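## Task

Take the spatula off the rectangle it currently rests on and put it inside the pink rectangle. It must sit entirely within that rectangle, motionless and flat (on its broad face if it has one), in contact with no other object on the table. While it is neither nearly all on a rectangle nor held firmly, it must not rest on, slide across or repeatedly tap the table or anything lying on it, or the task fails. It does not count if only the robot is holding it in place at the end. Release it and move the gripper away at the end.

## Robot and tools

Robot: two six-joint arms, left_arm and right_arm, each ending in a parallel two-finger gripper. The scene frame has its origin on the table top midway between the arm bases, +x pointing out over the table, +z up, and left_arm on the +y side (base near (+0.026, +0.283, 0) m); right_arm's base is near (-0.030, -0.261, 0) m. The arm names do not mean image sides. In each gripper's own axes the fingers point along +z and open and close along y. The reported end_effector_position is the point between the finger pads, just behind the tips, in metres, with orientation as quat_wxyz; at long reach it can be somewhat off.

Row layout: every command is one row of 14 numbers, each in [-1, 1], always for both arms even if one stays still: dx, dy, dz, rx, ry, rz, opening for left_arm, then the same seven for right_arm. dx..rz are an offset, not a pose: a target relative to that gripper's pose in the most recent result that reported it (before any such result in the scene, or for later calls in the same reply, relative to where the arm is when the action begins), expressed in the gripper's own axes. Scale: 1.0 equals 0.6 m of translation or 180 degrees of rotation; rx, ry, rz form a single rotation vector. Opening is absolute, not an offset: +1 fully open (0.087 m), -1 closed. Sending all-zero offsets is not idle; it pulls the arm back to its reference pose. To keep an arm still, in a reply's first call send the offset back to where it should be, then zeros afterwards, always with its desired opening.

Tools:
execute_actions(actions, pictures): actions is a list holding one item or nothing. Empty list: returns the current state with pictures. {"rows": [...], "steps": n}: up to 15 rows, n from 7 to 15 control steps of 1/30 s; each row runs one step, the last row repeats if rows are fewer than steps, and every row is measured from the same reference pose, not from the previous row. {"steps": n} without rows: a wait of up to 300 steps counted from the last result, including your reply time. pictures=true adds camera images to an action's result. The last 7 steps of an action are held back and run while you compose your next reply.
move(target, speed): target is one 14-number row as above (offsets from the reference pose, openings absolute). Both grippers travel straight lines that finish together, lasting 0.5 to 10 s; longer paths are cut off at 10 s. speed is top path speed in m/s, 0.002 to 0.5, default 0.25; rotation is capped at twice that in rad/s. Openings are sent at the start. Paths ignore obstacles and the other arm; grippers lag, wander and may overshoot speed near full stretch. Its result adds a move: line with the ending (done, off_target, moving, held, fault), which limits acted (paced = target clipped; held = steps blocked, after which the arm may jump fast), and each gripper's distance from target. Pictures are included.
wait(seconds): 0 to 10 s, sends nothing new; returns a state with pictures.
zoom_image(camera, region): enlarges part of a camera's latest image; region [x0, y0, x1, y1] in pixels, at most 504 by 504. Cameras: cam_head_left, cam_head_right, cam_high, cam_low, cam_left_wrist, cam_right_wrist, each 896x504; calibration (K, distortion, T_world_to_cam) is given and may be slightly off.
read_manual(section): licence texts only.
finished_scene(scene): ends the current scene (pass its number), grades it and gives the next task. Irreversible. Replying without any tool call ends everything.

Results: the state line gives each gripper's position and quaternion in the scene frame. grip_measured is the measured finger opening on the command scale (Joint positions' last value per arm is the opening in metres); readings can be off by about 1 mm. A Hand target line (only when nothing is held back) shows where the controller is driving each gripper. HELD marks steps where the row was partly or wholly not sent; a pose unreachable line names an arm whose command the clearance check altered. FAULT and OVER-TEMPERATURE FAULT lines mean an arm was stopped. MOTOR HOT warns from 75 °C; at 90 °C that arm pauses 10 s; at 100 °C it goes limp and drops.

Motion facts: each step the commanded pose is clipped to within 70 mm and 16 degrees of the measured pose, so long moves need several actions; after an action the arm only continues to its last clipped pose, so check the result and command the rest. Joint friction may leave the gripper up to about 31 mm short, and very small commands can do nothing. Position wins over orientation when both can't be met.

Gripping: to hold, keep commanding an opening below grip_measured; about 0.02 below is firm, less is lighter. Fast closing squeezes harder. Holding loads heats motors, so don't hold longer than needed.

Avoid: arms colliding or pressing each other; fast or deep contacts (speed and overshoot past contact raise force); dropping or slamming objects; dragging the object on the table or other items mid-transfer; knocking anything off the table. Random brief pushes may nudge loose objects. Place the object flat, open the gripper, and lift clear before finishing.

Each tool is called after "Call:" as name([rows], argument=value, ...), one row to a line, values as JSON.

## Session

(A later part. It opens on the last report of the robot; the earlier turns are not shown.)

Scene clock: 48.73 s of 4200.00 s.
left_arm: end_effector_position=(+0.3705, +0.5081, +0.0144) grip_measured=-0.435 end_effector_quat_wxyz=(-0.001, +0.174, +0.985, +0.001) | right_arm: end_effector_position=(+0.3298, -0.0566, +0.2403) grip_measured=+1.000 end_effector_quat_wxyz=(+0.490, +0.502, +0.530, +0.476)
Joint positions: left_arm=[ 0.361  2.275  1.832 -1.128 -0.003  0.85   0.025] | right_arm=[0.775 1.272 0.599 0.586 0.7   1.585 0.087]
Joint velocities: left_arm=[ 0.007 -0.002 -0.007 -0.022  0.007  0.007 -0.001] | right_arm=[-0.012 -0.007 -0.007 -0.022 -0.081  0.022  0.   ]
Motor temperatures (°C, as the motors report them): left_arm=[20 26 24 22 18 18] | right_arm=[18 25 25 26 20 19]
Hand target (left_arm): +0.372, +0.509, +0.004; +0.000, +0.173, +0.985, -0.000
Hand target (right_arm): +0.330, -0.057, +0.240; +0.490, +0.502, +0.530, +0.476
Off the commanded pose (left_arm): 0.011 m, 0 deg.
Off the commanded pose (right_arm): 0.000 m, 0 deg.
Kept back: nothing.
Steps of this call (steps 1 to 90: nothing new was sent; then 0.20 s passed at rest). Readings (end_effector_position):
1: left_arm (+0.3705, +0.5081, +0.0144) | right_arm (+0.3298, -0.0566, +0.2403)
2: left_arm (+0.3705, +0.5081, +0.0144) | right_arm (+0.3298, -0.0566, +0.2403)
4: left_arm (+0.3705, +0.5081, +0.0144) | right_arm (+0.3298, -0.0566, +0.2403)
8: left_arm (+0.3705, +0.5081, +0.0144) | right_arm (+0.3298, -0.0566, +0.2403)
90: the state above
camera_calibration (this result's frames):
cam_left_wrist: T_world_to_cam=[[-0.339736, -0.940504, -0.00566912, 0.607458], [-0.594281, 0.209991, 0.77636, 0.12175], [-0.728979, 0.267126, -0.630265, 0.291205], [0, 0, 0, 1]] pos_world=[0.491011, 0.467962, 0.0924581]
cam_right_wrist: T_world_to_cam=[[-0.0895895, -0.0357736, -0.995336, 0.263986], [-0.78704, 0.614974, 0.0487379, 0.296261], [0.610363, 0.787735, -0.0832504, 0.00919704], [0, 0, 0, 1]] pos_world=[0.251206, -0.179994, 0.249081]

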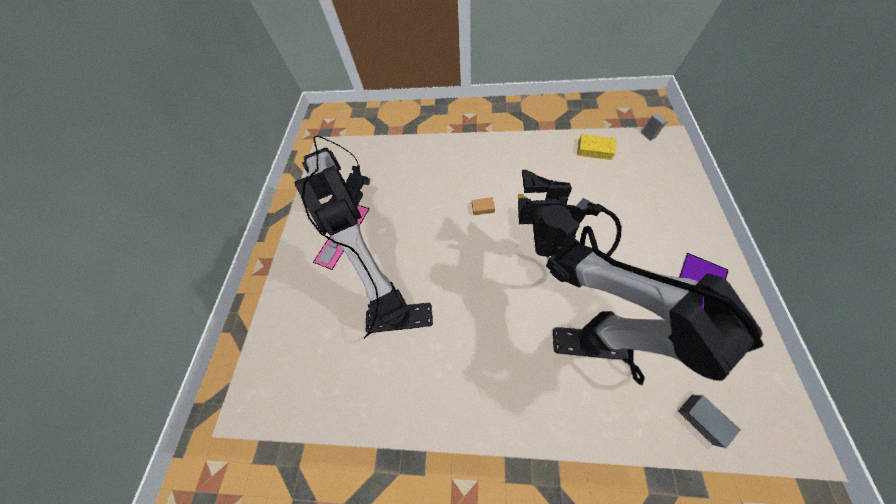

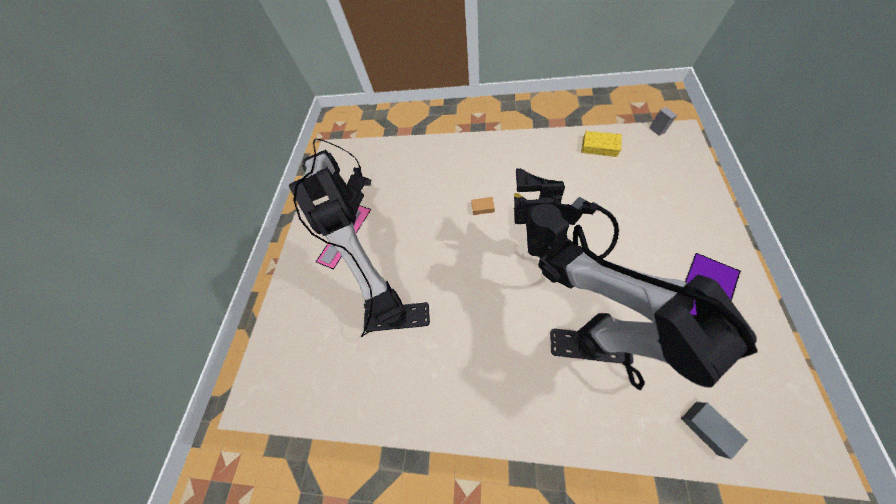

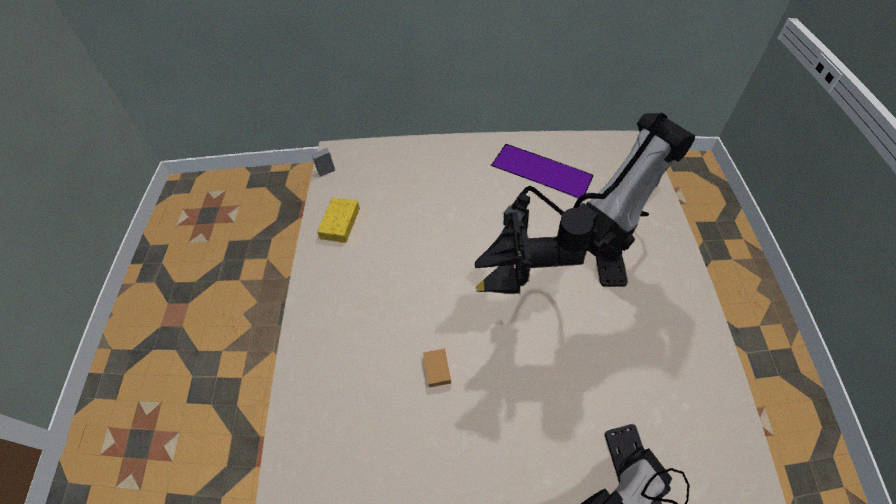

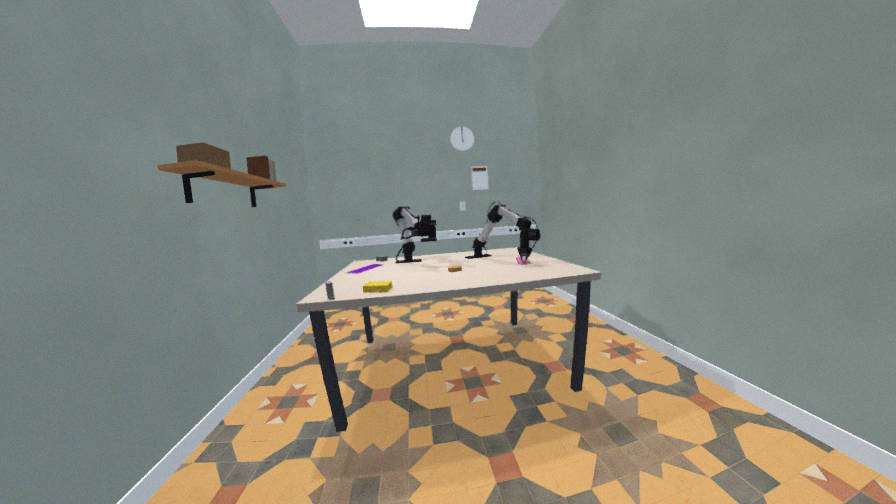

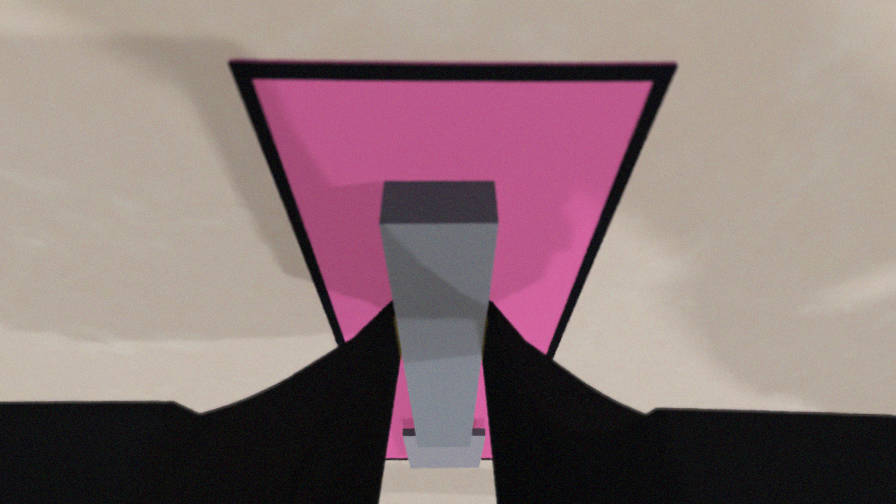

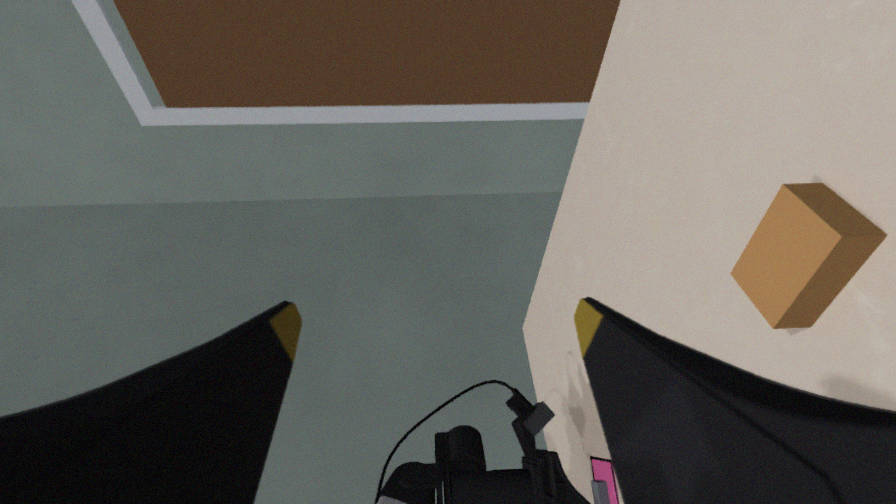

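Call:
move(target=[0,0,0,0,0,0,1, 0,0,0,0,0,0,1], speed=0.1)

Call:
move(target=[0,0,-0.2,0,0,0,1, 0,0,0,0,0,0,1], speed=0.2)

Scene clock: 49.67 s of 4200.00 s.
left_arm: end_effector_position=(+0.3705, +0.5081, +0.0144) grip_measured=+1.000 end_effector_quat_wxyz=(-0.001, +0.174, +0.985, +0.001) | right_arm: end_effector_position=(+0.3298, -0.0566, +0.2403) grip_measured=+1.000 end_effector_quat_wxyz=(+0.490, +0.502, +0.530, +0.476)
Joint positions: left_arm=[ 0.361  2.275  1.832 -1.128 -0.003  0.85   0.087] | right_arm=[0.775 1.272 0.599 0.586 0.7   1.585 0.087]
Joint velocities: left_arm=[-0.007 -0.012 -0.007 -0.007  0.081  0.022  0.   ] | right_arm=[ 0.012  0.002  0.007 -0.007 -0.051 -0.007  0.   ]
Motor temperatures (°C, as the motors report them): left_arm=[20 26 24 22 18 18] | right_arm=[18 25 25 26 20 19]
Hand target (left_arm): +0.370, +0.508, +0.014; -0.001, +0.174, +0.985, +0.001
Hand target (right_arm): +0.330, -0.057, +0.240; +0.490, +0.502, +0.530, +0.476
Off the commanded pose (left_arm): 0.000 m, 0 deg.
Off the commanded pose (right_arm): 0.000 m, 0 deg.
Kept back: nothing.
move: done
camera_calibration (this result's frames):
cam_left_wrist: T_world_to_cam=[[-0.339736, -0.940504, -0.00566912, 0.607458], [-0.594281, 0.209991, 0.77636, 0.12175], [-0.728979, 0.267126, -0.630265, 0.291205], [0, 0, 0, 1]] pos_world=[0.491011, 0.467962, 0.0924581]
cam_right_wrist: T_world_to_cam=[[-0.0895895, -0.0357736, -0.995336, 0.263986], [-0.78704, 0.614974, 0.0487379, 0.296261], [0.610363, 0.787735, -0.0832504, 0.00919704], [0, 0, 0, 1]] pos_world=[0.251206, -0.179994, 0.249081]

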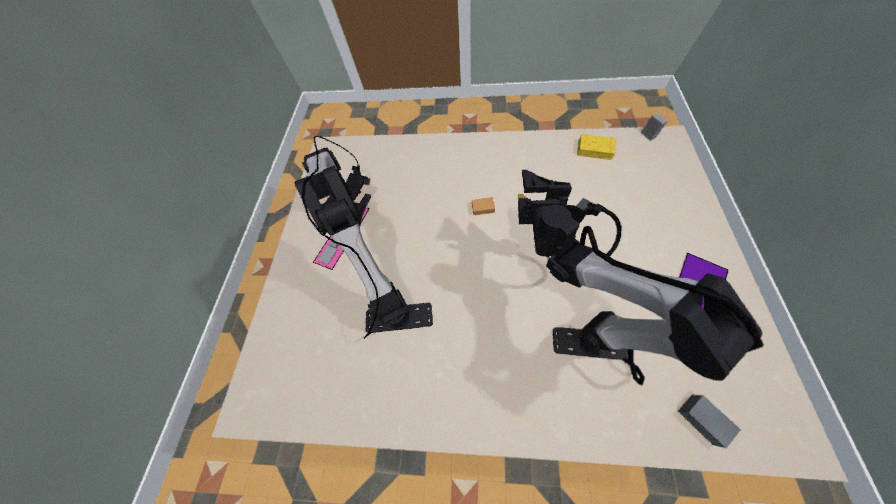

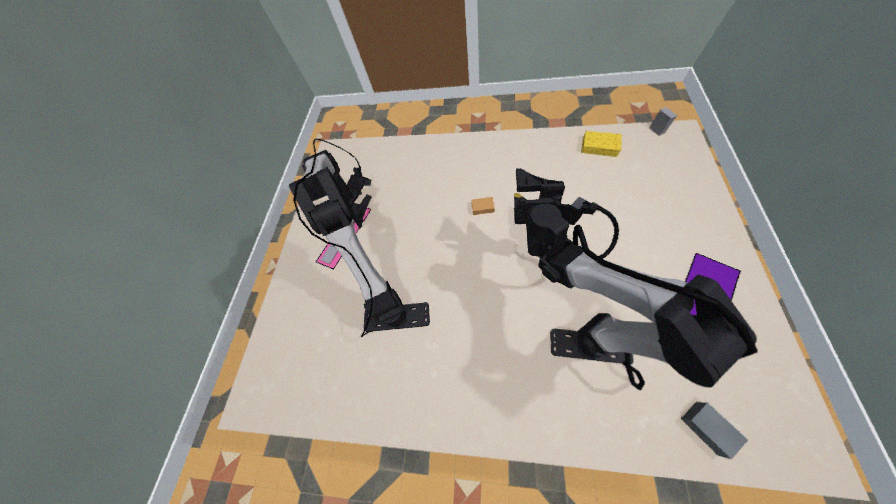

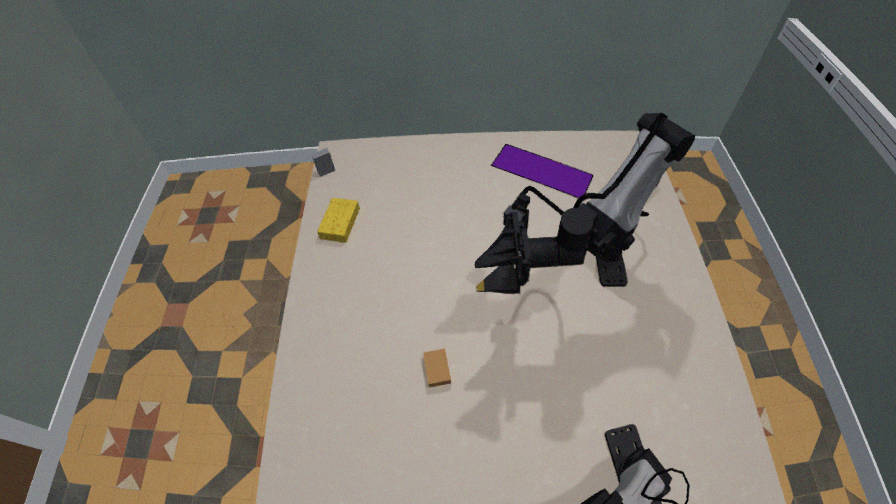

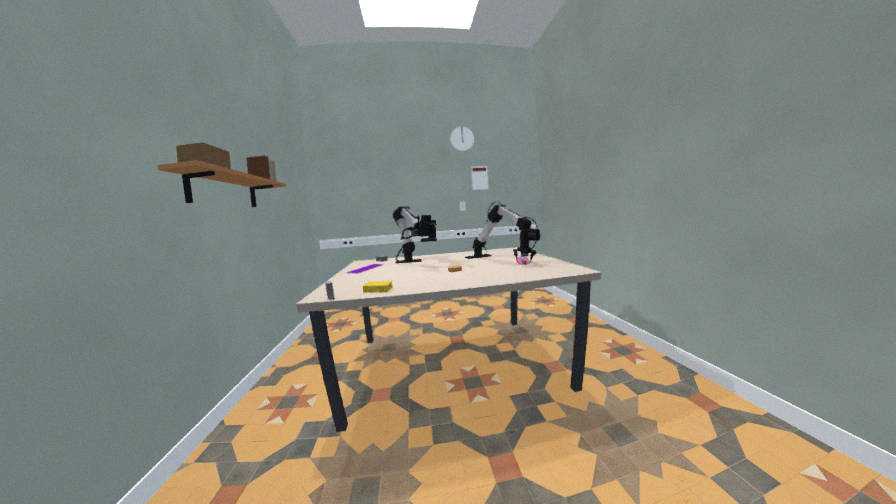

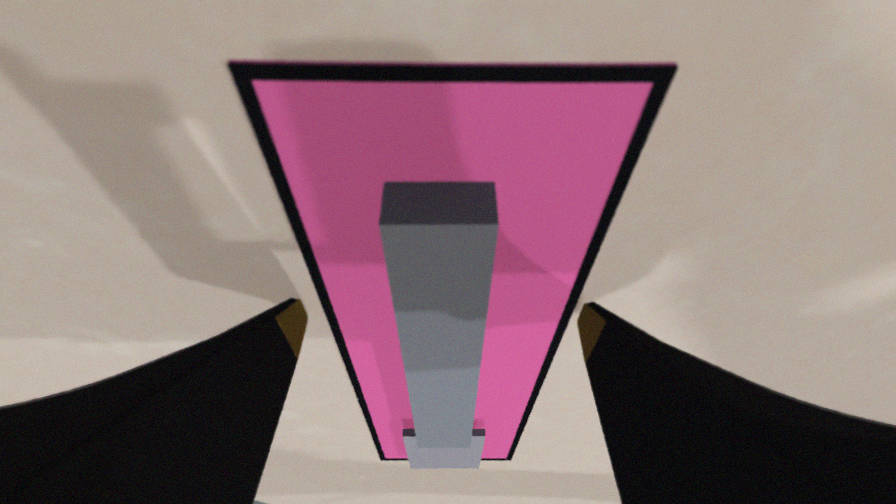

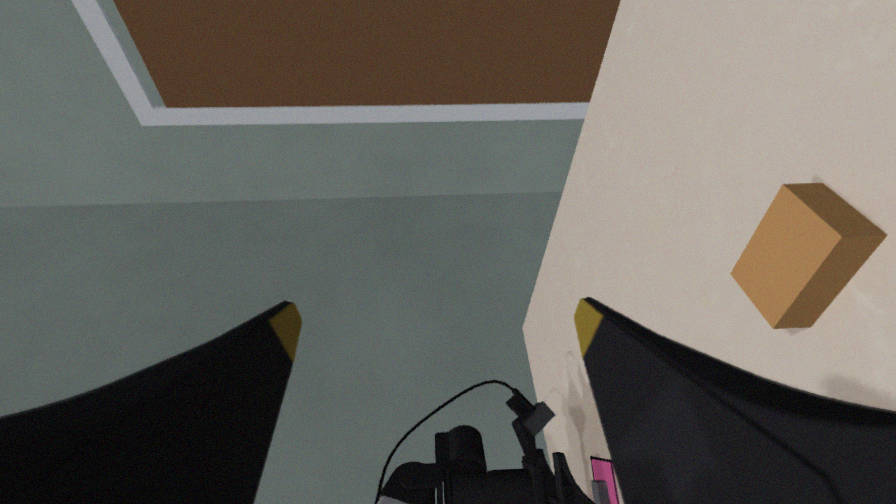

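Scene clock: 50.93 s of 4200.00 s.
left_arm: end_effector_position=(+0.3719, +0.5088, +0.1286) grip_measured=+1.000 end_effector_quat_wxyz=(+0.008, +0.174, +0.985, +0.009) | right_arm: end_effector_position=(+0.3298, -0.0566, +0.2403) grip_measured=+1.000 end_effector_quat_wxyz=(+0.490, +0.502, +0.530, +0.476)
Joint positions: left_arm=[ 0.361  2.265  2.274 -1.556 -0.003  0.85   0.087] | right_arm=[0.775 1.272 0.599 0.586 0.7   1.585 0.087]
Joint velocities: left_arm=[-0.007  0.022 -0.002 -0.007 -0.037  0.007  0.   ] | right_arm=[-0.017 -0.002 -0.002 -0.022 -0.022  0.066  0.   ]
Motor temperatures (°C, as the motors report them): left_arm=[20 26 24 22 18 18] | right_arm=[18 25 25 26 20 19]
Hand target (left_arm): +0.371, +0.507, +0.134; +0.009, +0.175, +0.984, +0.011
Hand target (right_arm): +0.330, -0.057, +0.240; +0.490, +0.502, +0.530, +0.476
Off the commanded pose (left_arm): 0.006 m, 1 deg.
Off the commanded pose (right_arm): 0.000 m, 0 deg.
joint sent to its limit (left arm) — the command would take joint 4 (wrist pitch) past its lower limit, so that joint was sent only as far as its limit.
Kept back: nothing.
move: done
camera_calibration (this result's frames):
cam_left_wrist: T_world_to_cam=[[-0.33941, -0.940326, -0.0242455, 0.611475], [-0.611056, 0.200818, 0.765691, 0.0460415], [-0.71513, 0.274699, -0.642751, 0.356594], [0, 0, 0, 1]] pos_world=[0.490686, 0.467784, 0.208773]
cam_right_wrist: T_world_to_cam=[[-0.0895895, -0.0357736, -0.995336, 0.263986], [-0.78704, 0.614974, 0.0487379, 0.296261], [0.610363, 0.787735, -0.0832504, 0.00919704], [0, 0, 0, 1]] pos_world=[0.251206, -0.179994, 0.249081]

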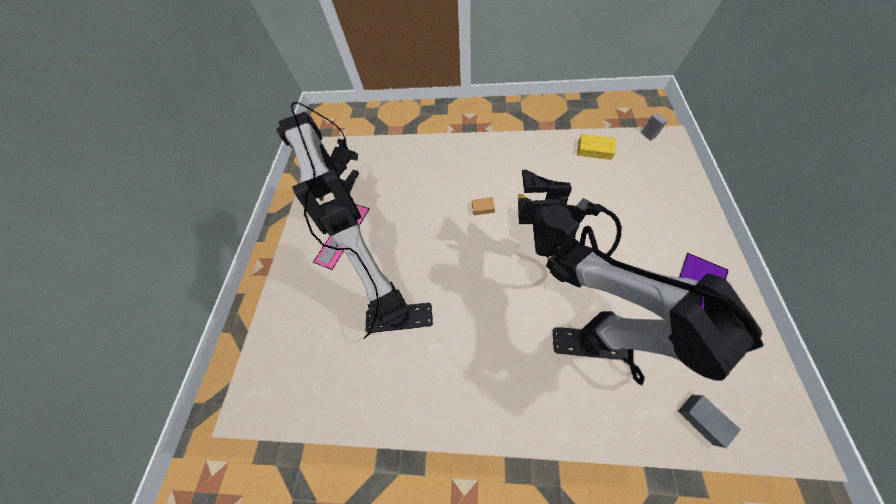

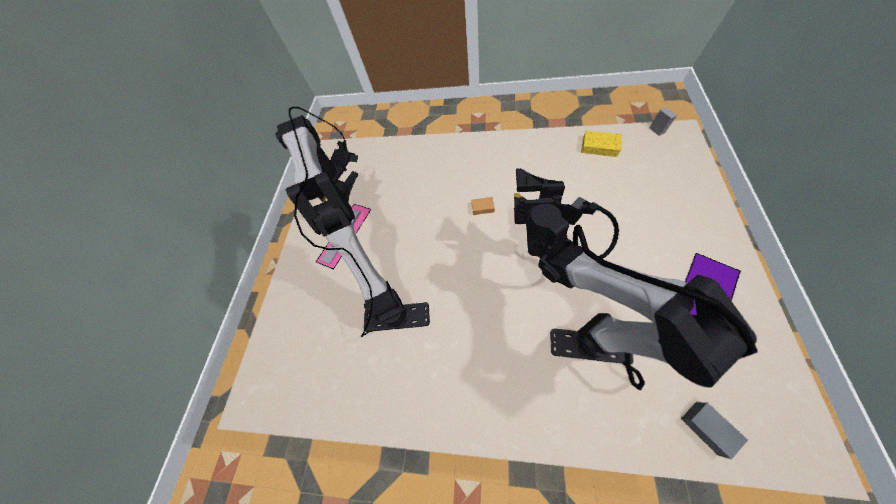

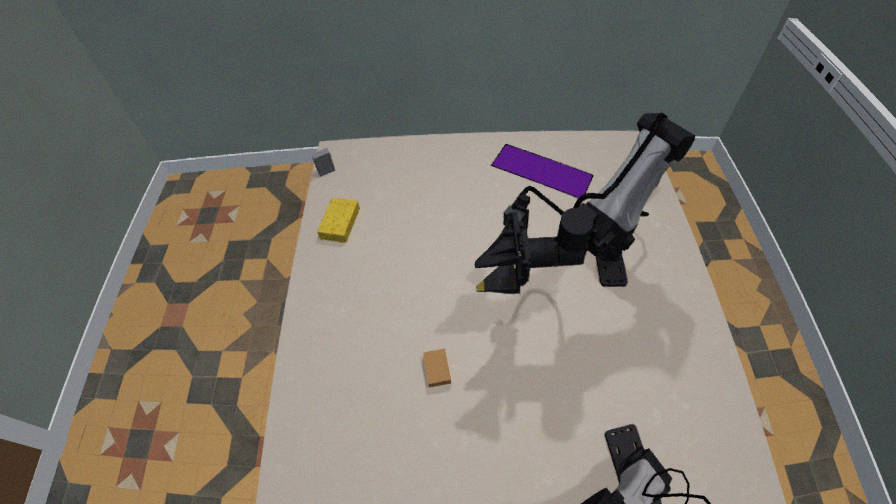

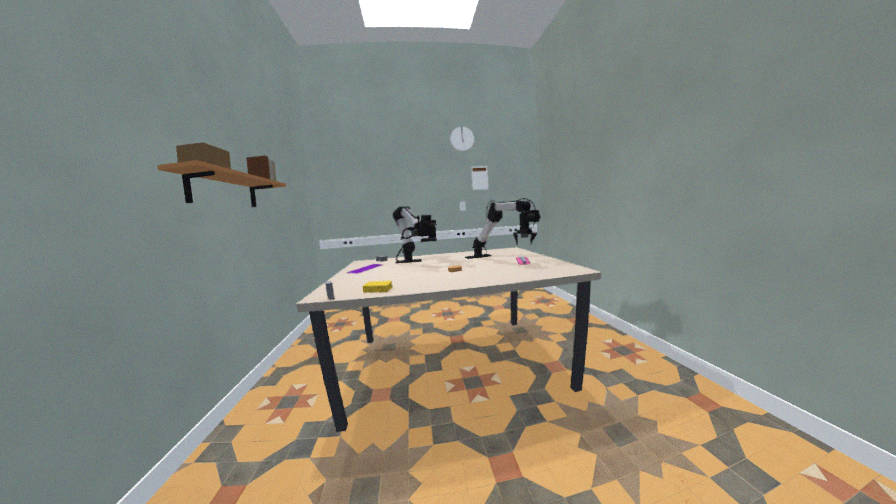

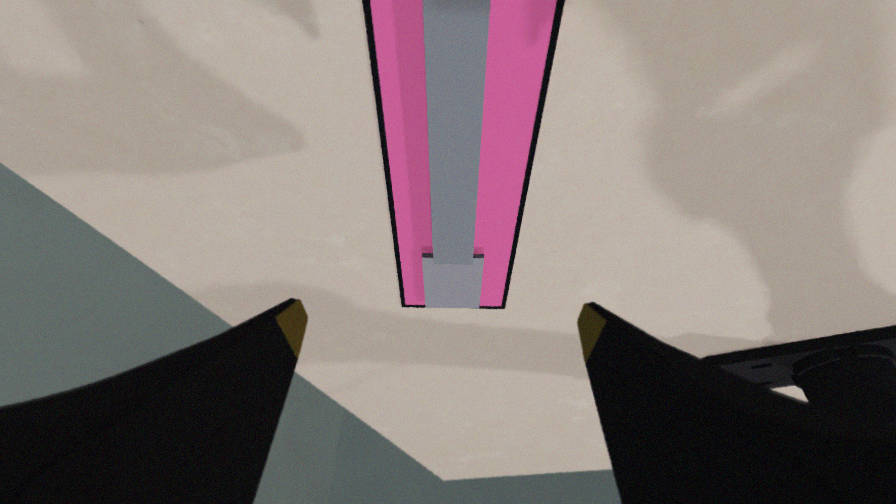

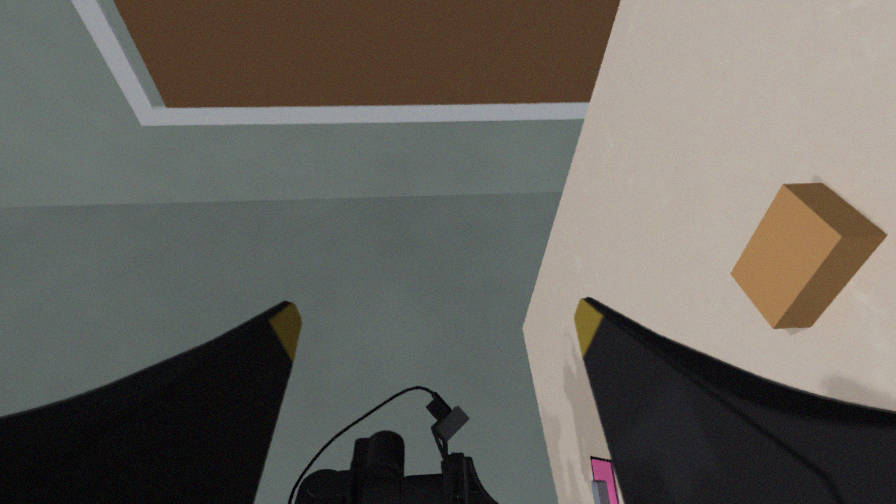

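Call:
zoom_image(camera="cam_head_left", region=[290, 190, 400, 290])

Call:
zoom_image(camera="cam_left_wrist", region=[360, 220, 550, 330])

Region (290, 190, 400, 290) of cam_head_left's 896x504 image, scaled by 4.582, with more detail than that image has; it fills the top 458 rows of this view, and the rest is white.

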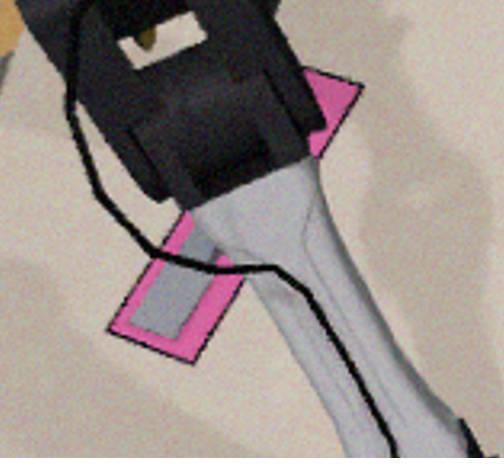

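Region (360, 220, 550, 330) of cam_left_wrist's 896x504 image, scaled by 2.653, with more detail than that image has; it fills the top 292 rows of this view, and the rest is white.

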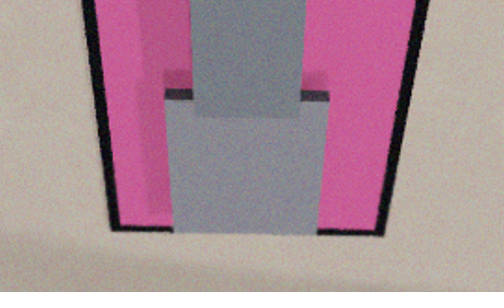

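Call:
finished_scene(scene=1)

The scene is finished: the task was done.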